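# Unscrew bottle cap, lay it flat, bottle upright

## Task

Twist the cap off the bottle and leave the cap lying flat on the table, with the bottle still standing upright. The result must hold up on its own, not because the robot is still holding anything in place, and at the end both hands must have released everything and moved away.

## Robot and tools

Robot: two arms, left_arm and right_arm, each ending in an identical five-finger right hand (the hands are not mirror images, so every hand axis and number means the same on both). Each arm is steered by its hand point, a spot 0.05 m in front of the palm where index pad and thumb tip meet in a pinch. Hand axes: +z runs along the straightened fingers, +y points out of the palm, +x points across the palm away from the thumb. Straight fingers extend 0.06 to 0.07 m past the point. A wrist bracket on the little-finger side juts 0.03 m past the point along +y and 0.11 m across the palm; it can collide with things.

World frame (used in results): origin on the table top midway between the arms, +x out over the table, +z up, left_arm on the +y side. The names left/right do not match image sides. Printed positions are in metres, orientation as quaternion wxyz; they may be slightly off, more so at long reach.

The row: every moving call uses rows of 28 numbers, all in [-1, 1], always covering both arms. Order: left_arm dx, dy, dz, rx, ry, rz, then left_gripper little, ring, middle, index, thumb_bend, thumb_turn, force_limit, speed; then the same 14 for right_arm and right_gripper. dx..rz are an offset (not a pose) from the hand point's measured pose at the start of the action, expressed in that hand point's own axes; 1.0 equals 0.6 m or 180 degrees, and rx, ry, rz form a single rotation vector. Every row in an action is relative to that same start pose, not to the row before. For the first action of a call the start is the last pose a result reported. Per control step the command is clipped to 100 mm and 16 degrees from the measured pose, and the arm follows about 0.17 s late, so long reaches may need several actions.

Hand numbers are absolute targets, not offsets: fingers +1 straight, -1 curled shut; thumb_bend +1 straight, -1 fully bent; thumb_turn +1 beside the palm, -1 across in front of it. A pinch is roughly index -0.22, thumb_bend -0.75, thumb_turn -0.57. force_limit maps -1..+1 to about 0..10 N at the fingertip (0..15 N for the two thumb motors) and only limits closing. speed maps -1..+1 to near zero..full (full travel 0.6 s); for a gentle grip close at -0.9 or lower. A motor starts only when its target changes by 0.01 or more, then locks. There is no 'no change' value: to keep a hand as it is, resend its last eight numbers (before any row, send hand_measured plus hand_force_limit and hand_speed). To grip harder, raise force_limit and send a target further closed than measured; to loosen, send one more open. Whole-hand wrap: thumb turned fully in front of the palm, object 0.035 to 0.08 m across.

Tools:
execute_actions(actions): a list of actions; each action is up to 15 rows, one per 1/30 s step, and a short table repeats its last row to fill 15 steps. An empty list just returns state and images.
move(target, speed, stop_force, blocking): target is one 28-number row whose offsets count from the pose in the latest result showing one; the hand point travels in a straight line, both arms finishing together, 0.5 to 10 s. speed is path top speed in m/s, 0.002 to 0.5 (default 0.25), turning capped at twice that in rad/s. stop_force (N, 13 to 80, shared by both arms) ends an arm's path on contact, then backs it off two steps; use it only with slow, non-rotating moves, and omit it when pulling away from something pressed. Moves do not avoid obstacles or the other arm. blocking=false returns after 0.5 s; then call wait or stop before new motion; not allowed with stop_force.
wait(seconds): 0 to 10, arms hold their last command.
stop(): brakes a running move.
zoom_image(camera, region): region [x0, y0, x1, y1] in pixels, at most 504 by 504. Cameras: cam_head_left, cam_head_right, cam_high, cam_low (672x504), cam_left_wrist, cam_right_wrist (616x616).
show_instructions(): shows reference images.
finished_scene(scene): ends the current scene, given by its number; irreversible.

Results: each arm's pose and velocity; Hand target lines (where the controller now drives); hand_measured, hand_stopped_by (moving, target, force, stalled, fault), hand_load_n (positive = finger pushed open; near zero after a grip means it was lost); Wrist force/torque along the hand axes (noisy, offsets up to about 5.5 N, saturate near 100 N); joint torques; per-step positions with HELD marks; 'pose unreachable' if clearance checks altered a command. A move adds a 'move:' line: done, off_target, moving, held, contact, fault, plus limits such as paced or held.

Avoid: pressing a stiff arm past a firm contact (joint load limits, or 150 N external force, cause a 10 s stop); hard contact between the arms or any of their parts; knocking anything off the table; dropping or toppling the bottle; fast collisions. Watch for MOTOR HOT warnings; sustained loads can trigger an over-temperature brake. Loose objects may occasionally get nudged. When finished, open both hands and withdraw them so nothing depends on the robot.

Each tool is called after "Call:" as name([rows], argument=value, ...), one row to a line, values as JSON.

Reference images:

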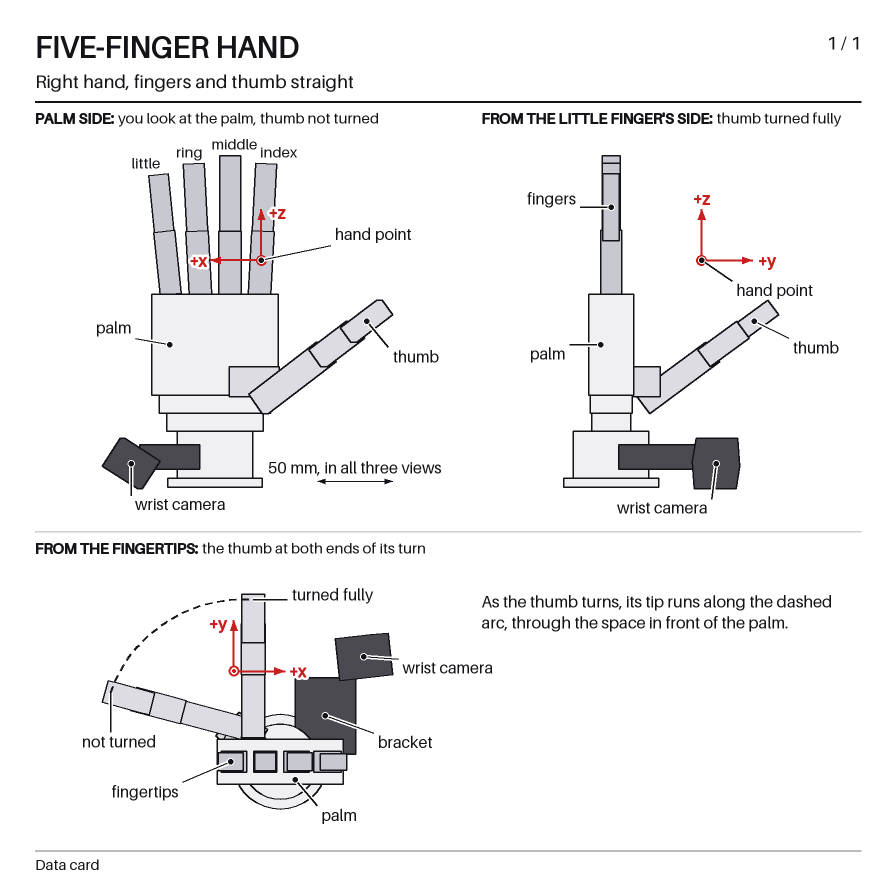

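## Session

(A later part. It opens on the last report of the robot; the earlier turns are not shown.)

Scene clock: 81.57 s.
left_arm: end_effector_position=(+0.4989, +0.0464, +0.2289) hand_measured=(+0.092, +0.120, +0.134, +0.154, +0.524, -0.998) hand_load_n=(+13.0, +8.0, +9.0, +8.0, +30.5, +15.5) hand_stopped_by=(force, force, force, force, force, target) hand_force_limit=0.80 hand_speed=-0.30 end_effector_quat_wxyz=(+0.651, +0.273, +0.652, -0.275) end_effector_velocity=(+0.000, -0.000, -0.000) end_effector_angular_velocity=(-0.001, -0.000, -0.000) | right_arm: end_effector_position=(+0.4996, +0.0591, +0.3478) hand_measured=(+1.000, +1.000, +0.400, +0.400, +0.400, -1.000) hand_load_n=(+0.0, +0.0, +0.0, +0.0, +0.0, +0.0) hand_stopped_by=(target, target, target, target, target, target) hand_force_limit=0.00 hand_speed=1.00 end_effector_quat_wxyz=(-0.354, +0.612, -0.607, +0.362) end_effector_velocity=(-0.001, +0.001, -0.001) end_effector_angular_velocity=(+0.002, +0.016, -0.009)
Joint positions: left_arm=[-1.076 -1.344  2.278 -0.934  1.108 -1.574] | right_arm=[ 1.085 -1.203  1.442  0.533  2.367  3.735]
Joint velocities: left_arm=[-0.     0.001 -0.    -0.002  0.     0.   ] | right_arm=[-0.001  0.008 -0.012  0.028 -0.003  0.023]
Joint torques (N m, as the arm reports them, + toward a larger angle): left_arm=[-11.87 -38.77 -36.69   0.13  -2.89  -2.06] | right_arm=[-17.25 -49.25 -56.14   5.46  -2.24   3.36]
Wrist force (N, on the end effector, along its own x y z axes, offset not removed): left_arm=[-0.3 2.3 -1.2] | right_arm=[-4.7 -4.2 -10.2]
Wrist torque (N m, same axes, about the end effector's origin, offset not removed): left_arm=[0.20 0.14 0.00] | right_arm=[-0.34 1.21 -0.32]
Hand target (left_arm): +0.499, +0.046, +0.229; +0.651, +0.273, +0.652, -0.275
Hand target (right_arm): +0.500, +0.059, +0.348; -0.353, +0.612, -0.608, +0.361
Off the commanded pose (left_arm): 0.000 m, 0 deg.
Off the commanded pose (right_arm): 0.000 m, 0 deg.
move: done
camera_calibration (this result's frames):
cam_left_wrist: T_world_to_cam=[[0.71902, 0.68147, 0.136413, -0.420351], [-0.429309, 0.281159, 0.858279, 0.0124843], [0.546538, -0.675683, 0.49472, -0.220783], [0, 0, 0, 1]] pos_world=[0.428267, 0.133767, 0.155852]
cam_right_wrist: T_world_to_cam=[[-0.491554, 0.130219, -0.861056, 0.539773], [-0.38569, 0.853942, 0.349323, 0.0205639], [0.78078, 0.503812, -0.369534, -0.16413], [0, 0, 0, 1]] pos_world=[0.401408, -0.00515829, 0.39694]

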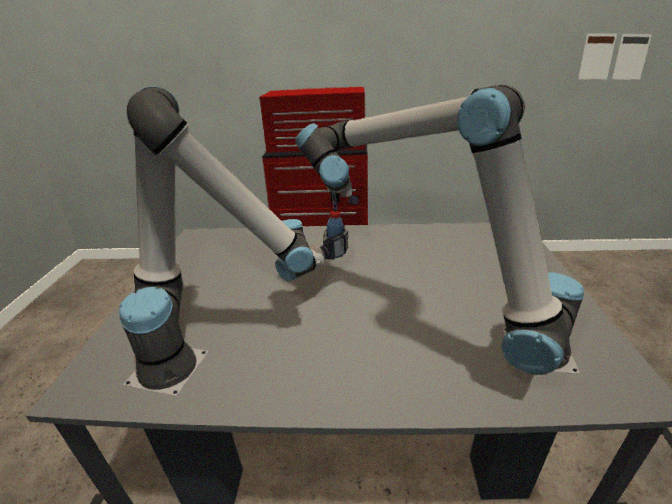

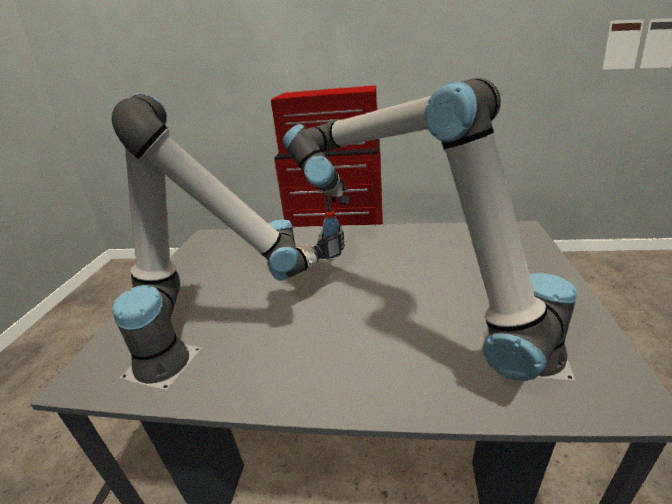

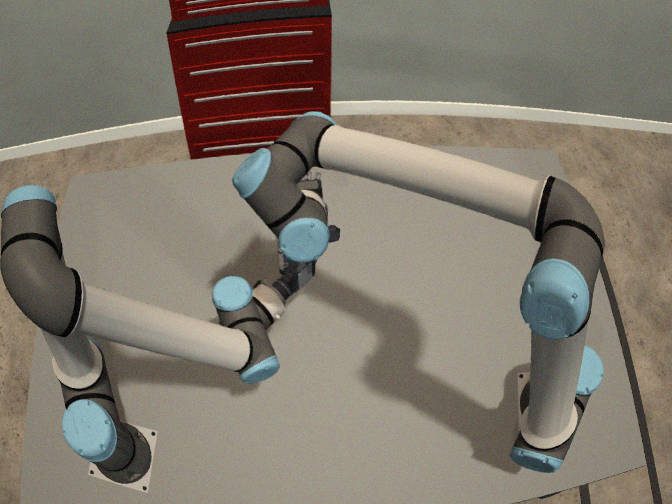

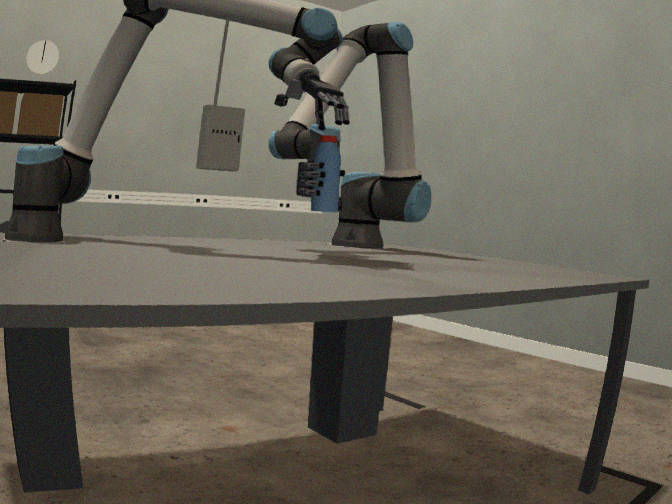

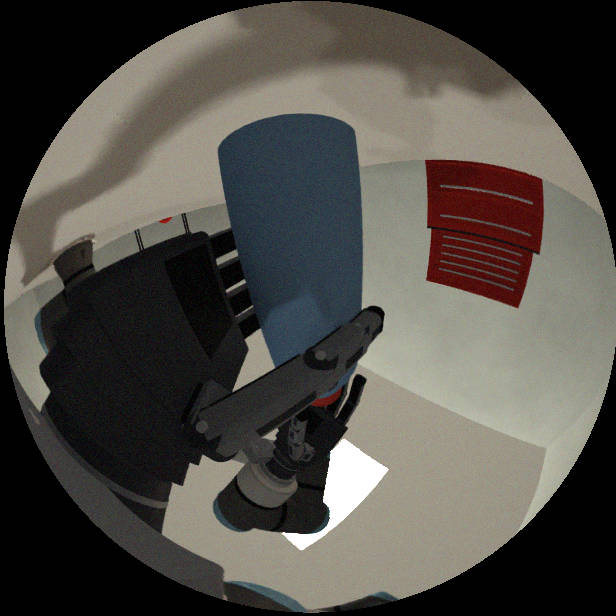

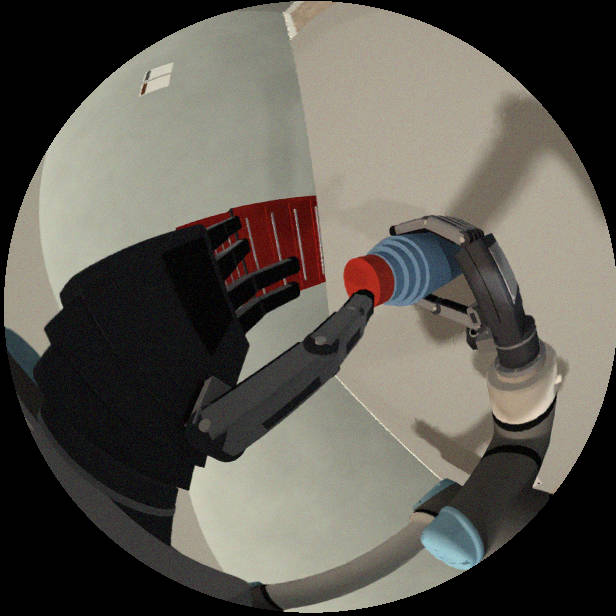

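Call:
move(target=[0,0,0,0,0,0,-1,-1,-1,-1,-1,-1,0.8,-0.3, 0,0.072,0.042,0,0,0,1,1,0.4,0.4,0.4,-1,0,1], speed=0.04, stop_force=13)

Call:
move(target=[0,0,0,0,0,0,-1,-1,-1,-1,-1,-1,0.8,-0.3, 0,0,0,0,0,0,1,1,-0.5,-0.5,-0.9,-1,0.4,-0.7])

Scene clock: 83.43 s.
left_arm: end_effector_position=(+0.4989, +0.0464, +0.2288) hand_measured=(+0.092, +0.120, +0.134, +0.154, +0.524, -1.000) hand_load_n=(+9.5, +7.0, +10.0, +10.5, +30.5, +4.0) hand_stopped_by=(force, force, force, force, force, target) hand_force_limit=0.80 hand_speed=-0.30 end_effector_quat_wxyz=(+0.651, +0.273, +0.653, -0.275) end_effector_velocity=(+0.000, -0.000, +0.001) end_effector_angular_velocity=(-0.003, -0.001, +0.000) | right_arm: end_effector_position=(+0.5005, +0.0584, +0.3005) hand_measured=(+1.000, +1.000, +0.400, +0.400, +0.400, -1.000) hand_load_n=(+0.0, +0.0, +0.0, +0.0, +0.0, -1.0) hand_stopped_by=(target, target, target, target, target, target) hand_force_limit=0.00 hand_speed=1.00 end_effector_quat_wxyz=(-0.354, +0.613, -0.607, +0.362) end_effector_velocity=(-0.000, -0.000, +0.007) end_effector_angular_velocity=(-0.001, +0.001, +0.000)
Joint positions: left_arm=[-1.076 -1.344  2.278 -0.933  1.108 -1.574] | right_arm=[ 1.083 -1.182  1.498  0.455  2.366  3.733]
Joint velocities: left_arm=[-0.    -0.    -0.001 -0.002 -0.    -0.   ] | right_arm=[ 0.    -0.003 -0.008  0.013 -0.    -0.   ]
Joint torques (N m, as the arm reports them, + toward a larger angle): left_arm=[-10.21 -57.64 -35.23  -5.71  -0.75   0.29] | right_arm=[-16.89 -69.52 -48.69   5.39  -2.96  -0.34]
Wrist force (N, on the end effector, along its own x y z axes, offset not removed): left_arm=[13.0 4.0 1.0] | right_arm=[2.9 -7.3 -5.4]
Wrist torque (N m, same axes, about the end effector's origin, offset not removed): left_arm=[0.00 -0.06 -0.05] | right_arm=[-0.83 -0.15 0.17]
Hand target (left_arm): +0.499, +0.046, +0.229; +0.651, +0.273, +0.652, -0.275
Hand target (right_arm): +0.500, +0.059, +0.302; -0.354, +0.612, -0.607, +0.362
Off the commanded pose (left_arm): 0.000 m, 0 deg.
Off the commanded pose (right_arm): 0.003 m, 0 deg.
move: contact (right_arm)
camera_calibration (this result's frames):
cam_left_wrist: T_world_to_cam=[[0.719012, 0.681459, 0.13651, -0.420372], [-0.429199, 0.280892, 0.858422, 0.0125047], [0.546635, -0.675806, 0.494447, -0.220687], [0, 0, 0, 1]] pos_world=[0.428255, 0.133813, 0.155768]
cam_right_wrist: T_world_to_cam=[[-0.491796, 0.130008, -0.86095, 0.49965], [-0.385505, 0.854083, 0.349181, 0.0379544], [0.780719, 0.503626, -0.369917, -0.181769], [0, 0, 0, 1]] pos_world=[0.402268, -0.00583093, 0.349681]

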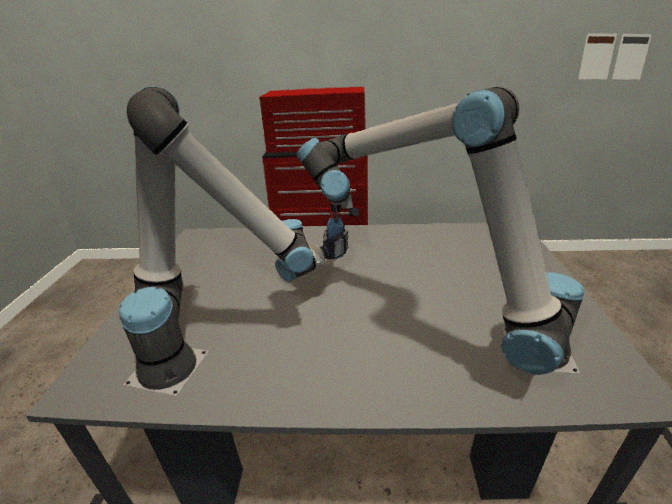

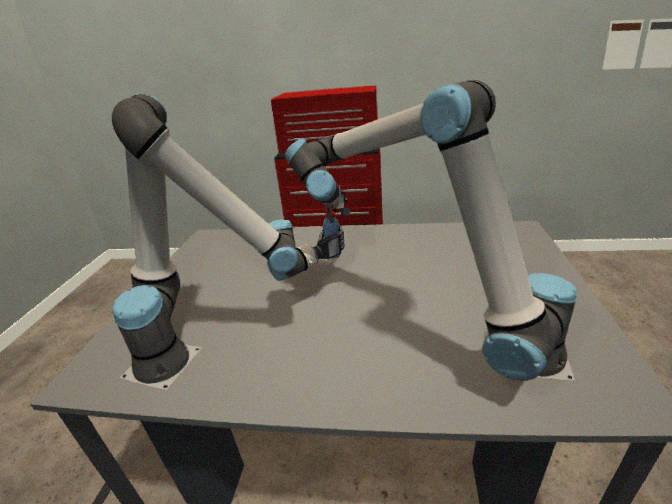

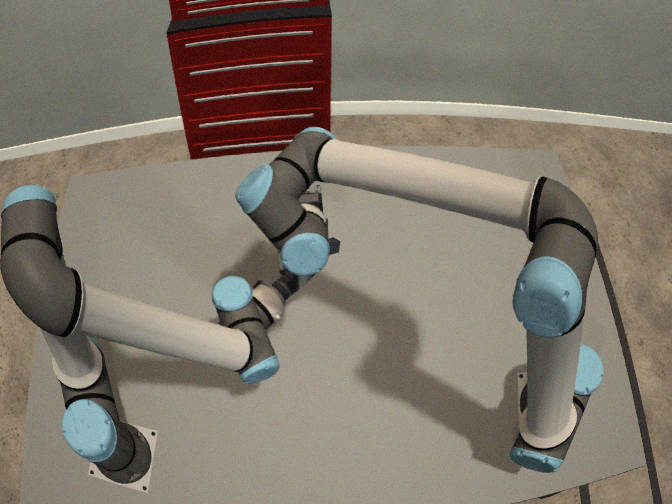

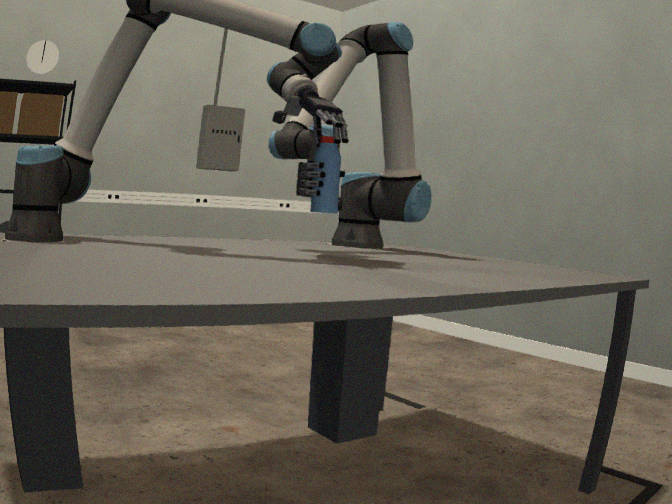

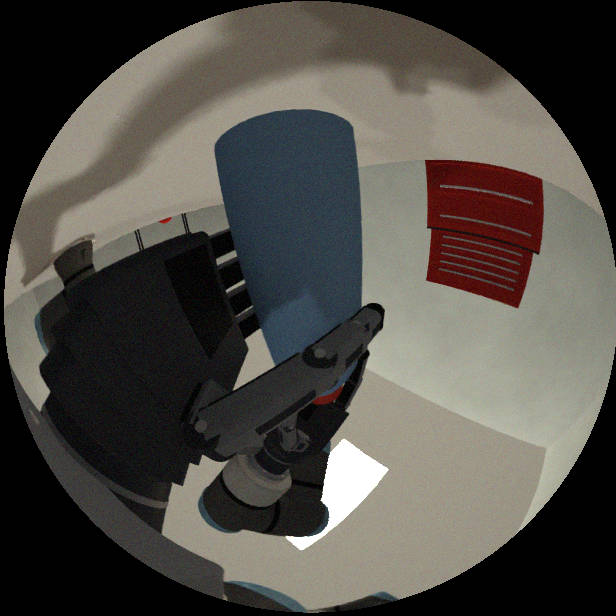

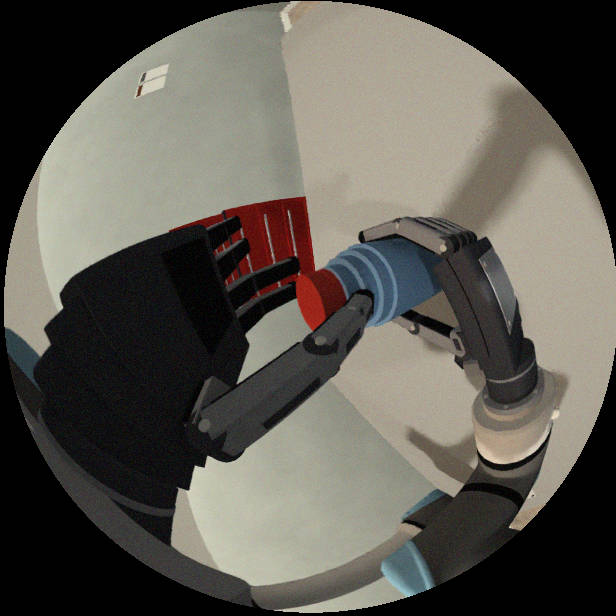

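Scene clock: 84.40 s.
left_arm: end_effector_position=(+0.4989, +0.0464, +0.2288) hand_measured=(+0.092, +0.120, +0.134, +0.156, +0.524, -1.000) hand_load_n=(+5.5, +5.5, +11.0, +12.5, +29.0, +2.0) hand_stopped_by=(force, force, force, force, force, target) hand_force_limit=0.80 hand_speed=-0.30 end_effector_quat_wxyz=(+0.651, +0.273, +0.653, -0.275) end_effector_velocity=(-0.000, +0.000, -0.000) end_effector_angular_velocity=(+0.001, +0.000, -0.000) | right_arm: end_effector_position=(+0.5005, +0.0585, +0.3005) hand_measured=(+1.000, +1.000, +0.056, +0.054, +0.212, -1.000) hand_load_n=(+0.0, +0.0, +10.0, +8.5, +14.0, +1.0) hand_stopped_by=(target, target, force, force, force, target) hand_force_limit=0.40 hand_speed=-0.70 end_effector_quat_wxyz=(-0.354, +0.613, -0.607, +0.362) end_effector_velocity=(+0.001, +0.001, -0.001) end_effector_angular_velocity=(+0.001, -0.000, +0.000)
Joint positions: left_arm=[-1.076 -1.344  2.278 -0.933  1.108 -1.574] | right_arm=[ 1.083 -1.182  1.498  0.455  2.366  3.733]
Joint velocities: left_arm=[-0.    -0.001  0.001  0.001  0.     0.   ] | right_arm=[-0.     0.001 -0.001 -0.001 -0.     0.   ]
Joint torques (N m, as the arm reports them, + toward a larger angle): left_arm=[-10.39 -56.14 -35.92  -0.89  -0.81   0.72] | right_arm=[-14.96 -51.8  -23.26   0.2   -0.15   1.43]
Wrist force (N, on the end effector, along its own x y z axes, offset not removed): left_arm=[6.5 -3.0 -1.2] | right_arm=[-0.1 -7.0 0.9]
Wrist torque (N m, same axes, about the end effector's origin, offset not removed): left_arm=[-0.48 -0.14 0.29] | right_arm=[-1.07 -0.15 0.02]
Hand target (left_arm): +0.499, +0.046, +0.229; +0.651, +0.273, +0.653, -0.275
Hand target (right_arm): +0.500, +0.058, +0.300; -0.354, +0.613, -0.607, +0.362
Off the commanded pose (left_arm): 0.000 m, 0 deg.
Off the commanded pose (right_arm): 0.000 m, 0 deg.
move: done
camera_calibration (this result's frames):
cam_left_wrist: T_world_to_cam=[[0.719011, 0.681469, 0.136471, -0.42036], [-0.429222, 0.280967, 0.858385, 0.0125069], [0.546619, -0.675765, 0.49452, -0.220714], [0, 0, 0, 1]] pos_world=[0.428258, 0.133797, 0.155779]
cam_right_wrist: T_world_to_cam=[[-0.491772, 0.130076, -0.860953, 0.499647], [-0.38554, 0.85404, 0.34925, 0.0379257], [0.780717, 0.503683, -0.369844, -0.181819], [0, 0, 0, 1]] pos_world=[0.402284, -0.00580299, 0.349683]

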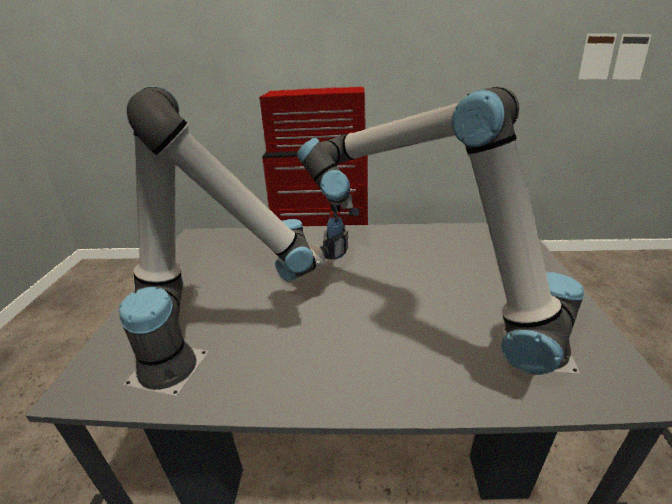

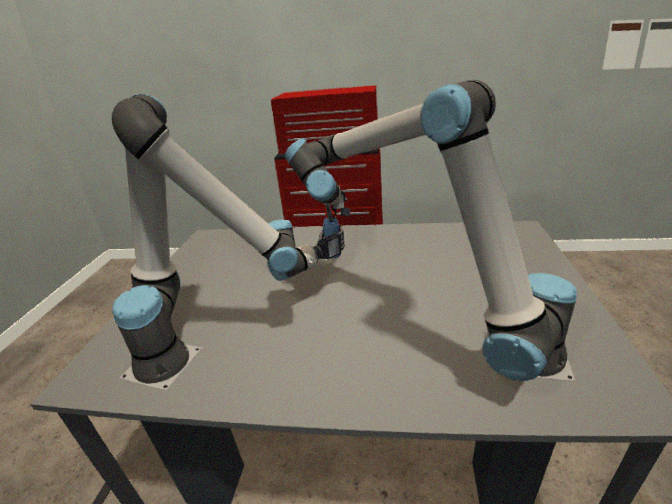

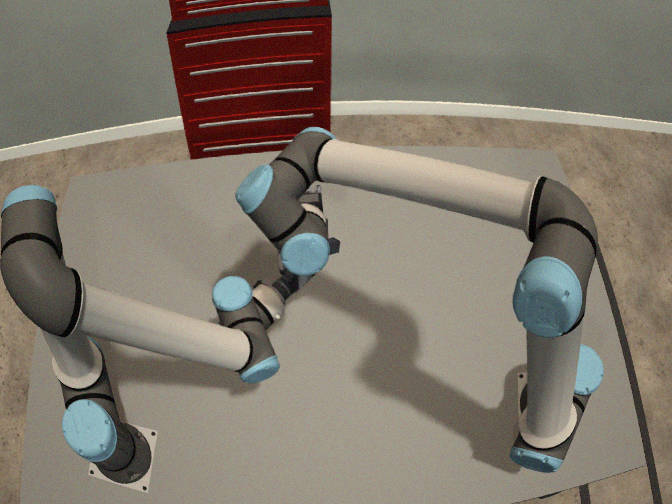

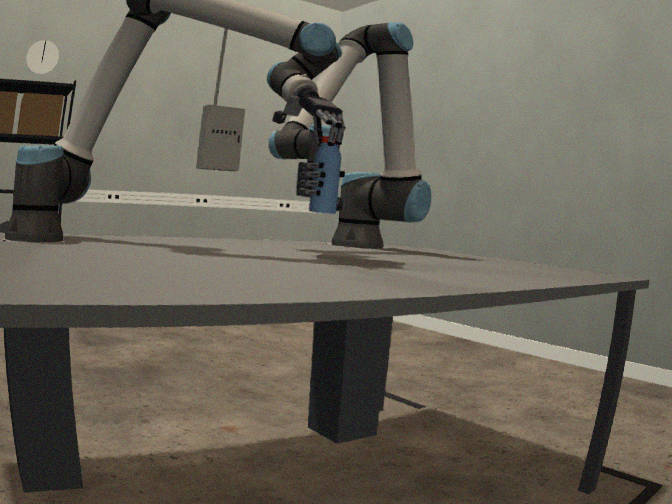

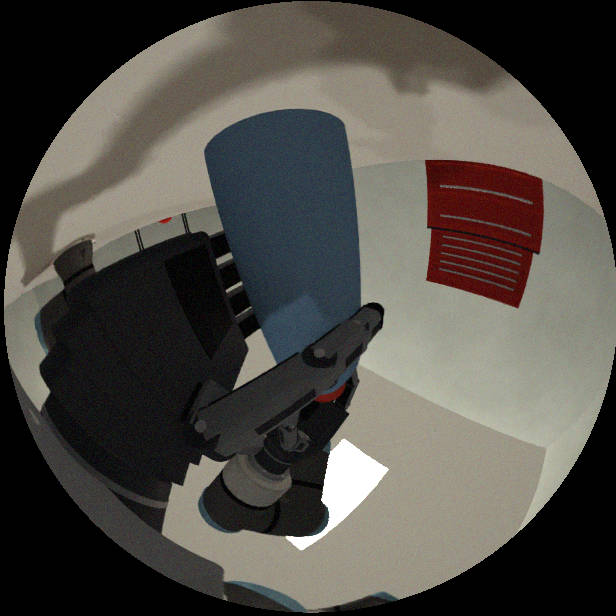

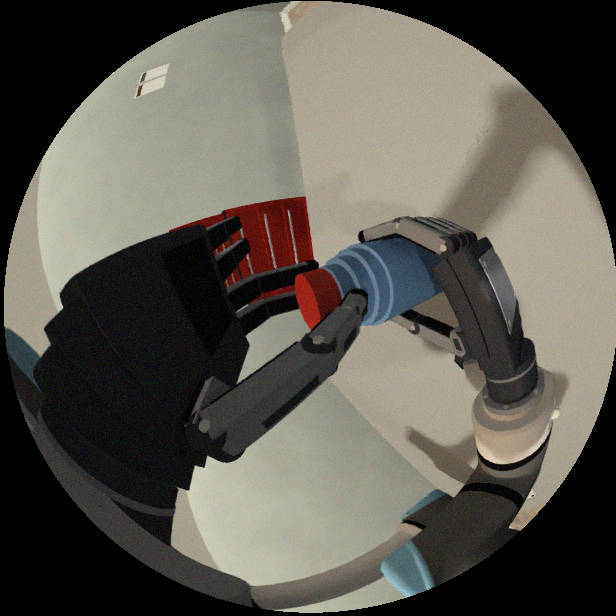

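Call:
execute_actions(actions=[])

Scene clock: 85.07 s.
left_arm: end_effector_position=(+0.4989, +0.0464, +0.2288) hand_measured=(+0.092, +0.120, +0.134, +0.156, +0.524, -1.000) hand_load_n=(+5.5, +5.5, +11.0, +12.5, +29.0, +2.0) hand_stopped_by=(force, force, force, force, force, target) hand_force_limit=0.80 hand_speed=-0.30 end_effector_quat_wxyz=(+0.651, +0.273, +0.653, -0.275) end_effector_velocity=(-0.000, +0.000, -0.000) end_effector_angular_velocity=(+0.000, +0.000, -0.000) | right_arm: end_effector_position=(+0.5005, +0.0585, +0.3004) hand_measured=(+1.000, +1.000, +0.056, +0.054, +0.212, -1.000) hand_load_n=(+0.0, +0.0, +10.0, +8.5, +14.0, +1.0) hand_stopped_by=(target, target, force, force, force, target) hand_force_limit=0.40 hand_speed=-0.70 end_effector_quat_wxyz=(-0.354, +0.613, -0.607, +0.362) end_effector_velocity=(-0.001, -0.000, -0.000) end_effector_angular_velocity=(-0.001, +0.001, +0.000)
Joint positions: left_arm=[-1.076 -1.344  2.278 -0.933  1.108 -1.574] | right_arm=[ 1.083 -1.182  1.498  0.455  2.366  3.733]
Joint velocities: left_arm=[-0.    -0.     0.001 -0.     0.     0.   ] | right_arm=[ 0.    -0.001  0.001  0.001 -0.     0.   ]
Joint torques (N m, as the arm reports them, + toward a larger angle): left_arm=[-10.09 -55.87 -36.53  -0.85  -0.71   0.54] | right_arm=[-16.33 -54.34 -22.41   5.85   1.77   1.95]
Wrist force (N, on the end effector, along its own x y z axes, offset not removed): left_arm=[5.6 -2.3 -2.1] | right_arm=[2.5 -4.0 1.8]
Wrist torque (N m, same axes, about the end effector's origin, offset not removed): left_arm=[-0.26 0.04 0.17] | right_arm=[-0.59 -0.78 0.19]
Hand target (left_arm): +0.499, +0.046, +0.229; +0.651, +0.273, +0.653, -0.275
Hand target (right_arm): +0.500, +0.058, +0.300; -0.354, +0.613, -0.607, +0.362
Off the commanded pose (left_arm): 0.000 m, 0 deg.
Off the commanded pose (right_arm): 0.000 m, 0 deg.
camera_calibration (this result's frames):
cam_left_wrist: T_world_to_cam=[[0.719014, 0.681457, 0.136509, -0.420371], [-0.429199, 0.280896, 0.85842, 0.0125035], [0.546632, -0.675806, 0.494449, -0.220687], [0, 0, 0, 1]] pos_world=[0.428253, 0.133811, 0.155769]
cam_right_wrist: T_world_to_cam=[[-0.491786, 0.130057, -0.860948, 0.499638], [-0.385534, 0.854047, 0.349237, 0.037938], [0.780711, 0.503675, -0.369867, -0.181804], [0, 0, 0, 1]] pos_world=[0.402278, -0.00581178, 0.349669]

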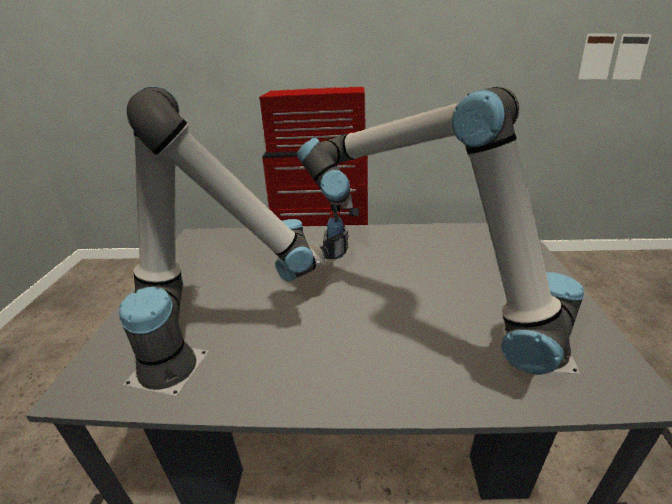

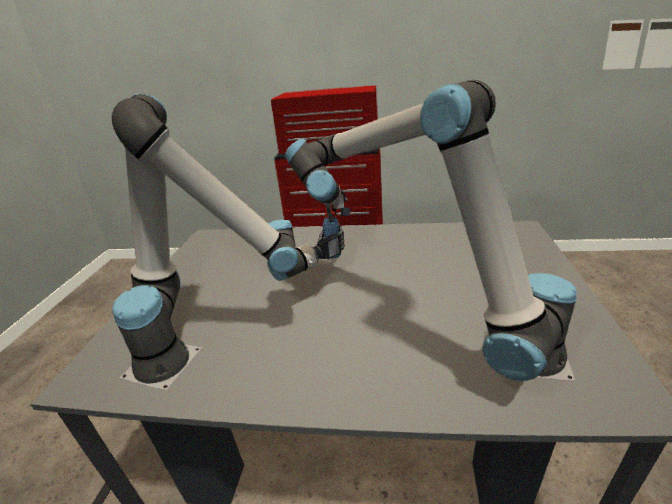

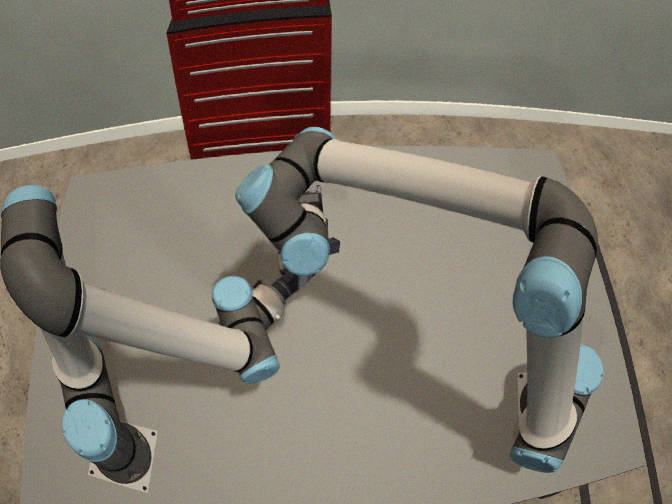

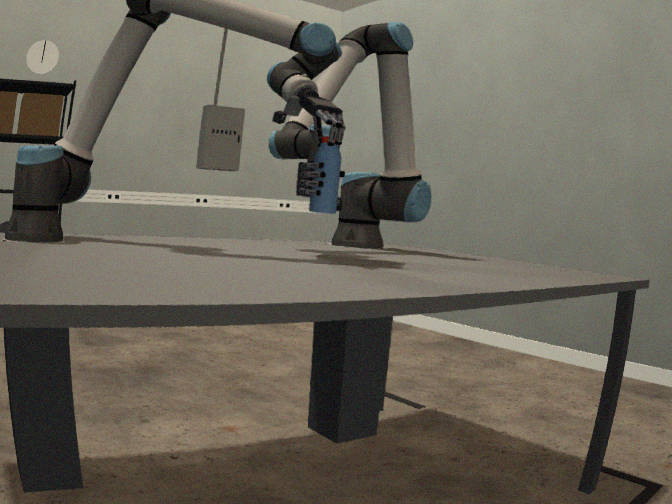

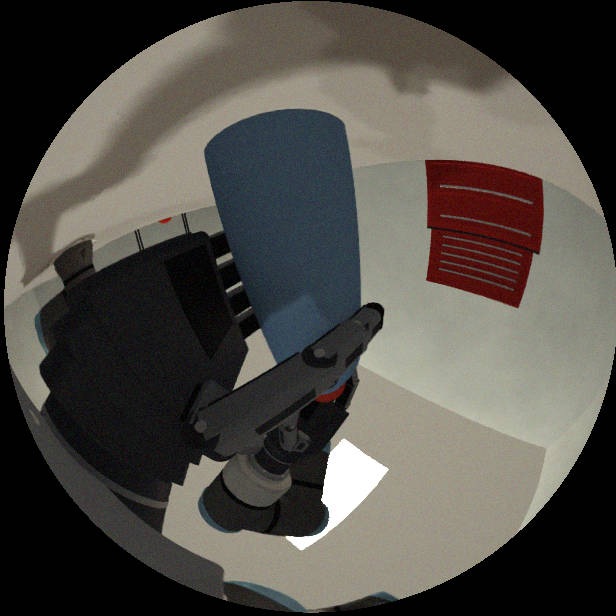

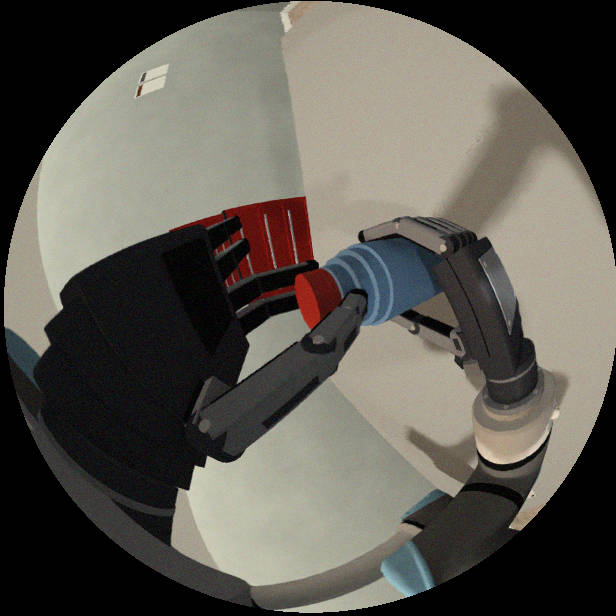

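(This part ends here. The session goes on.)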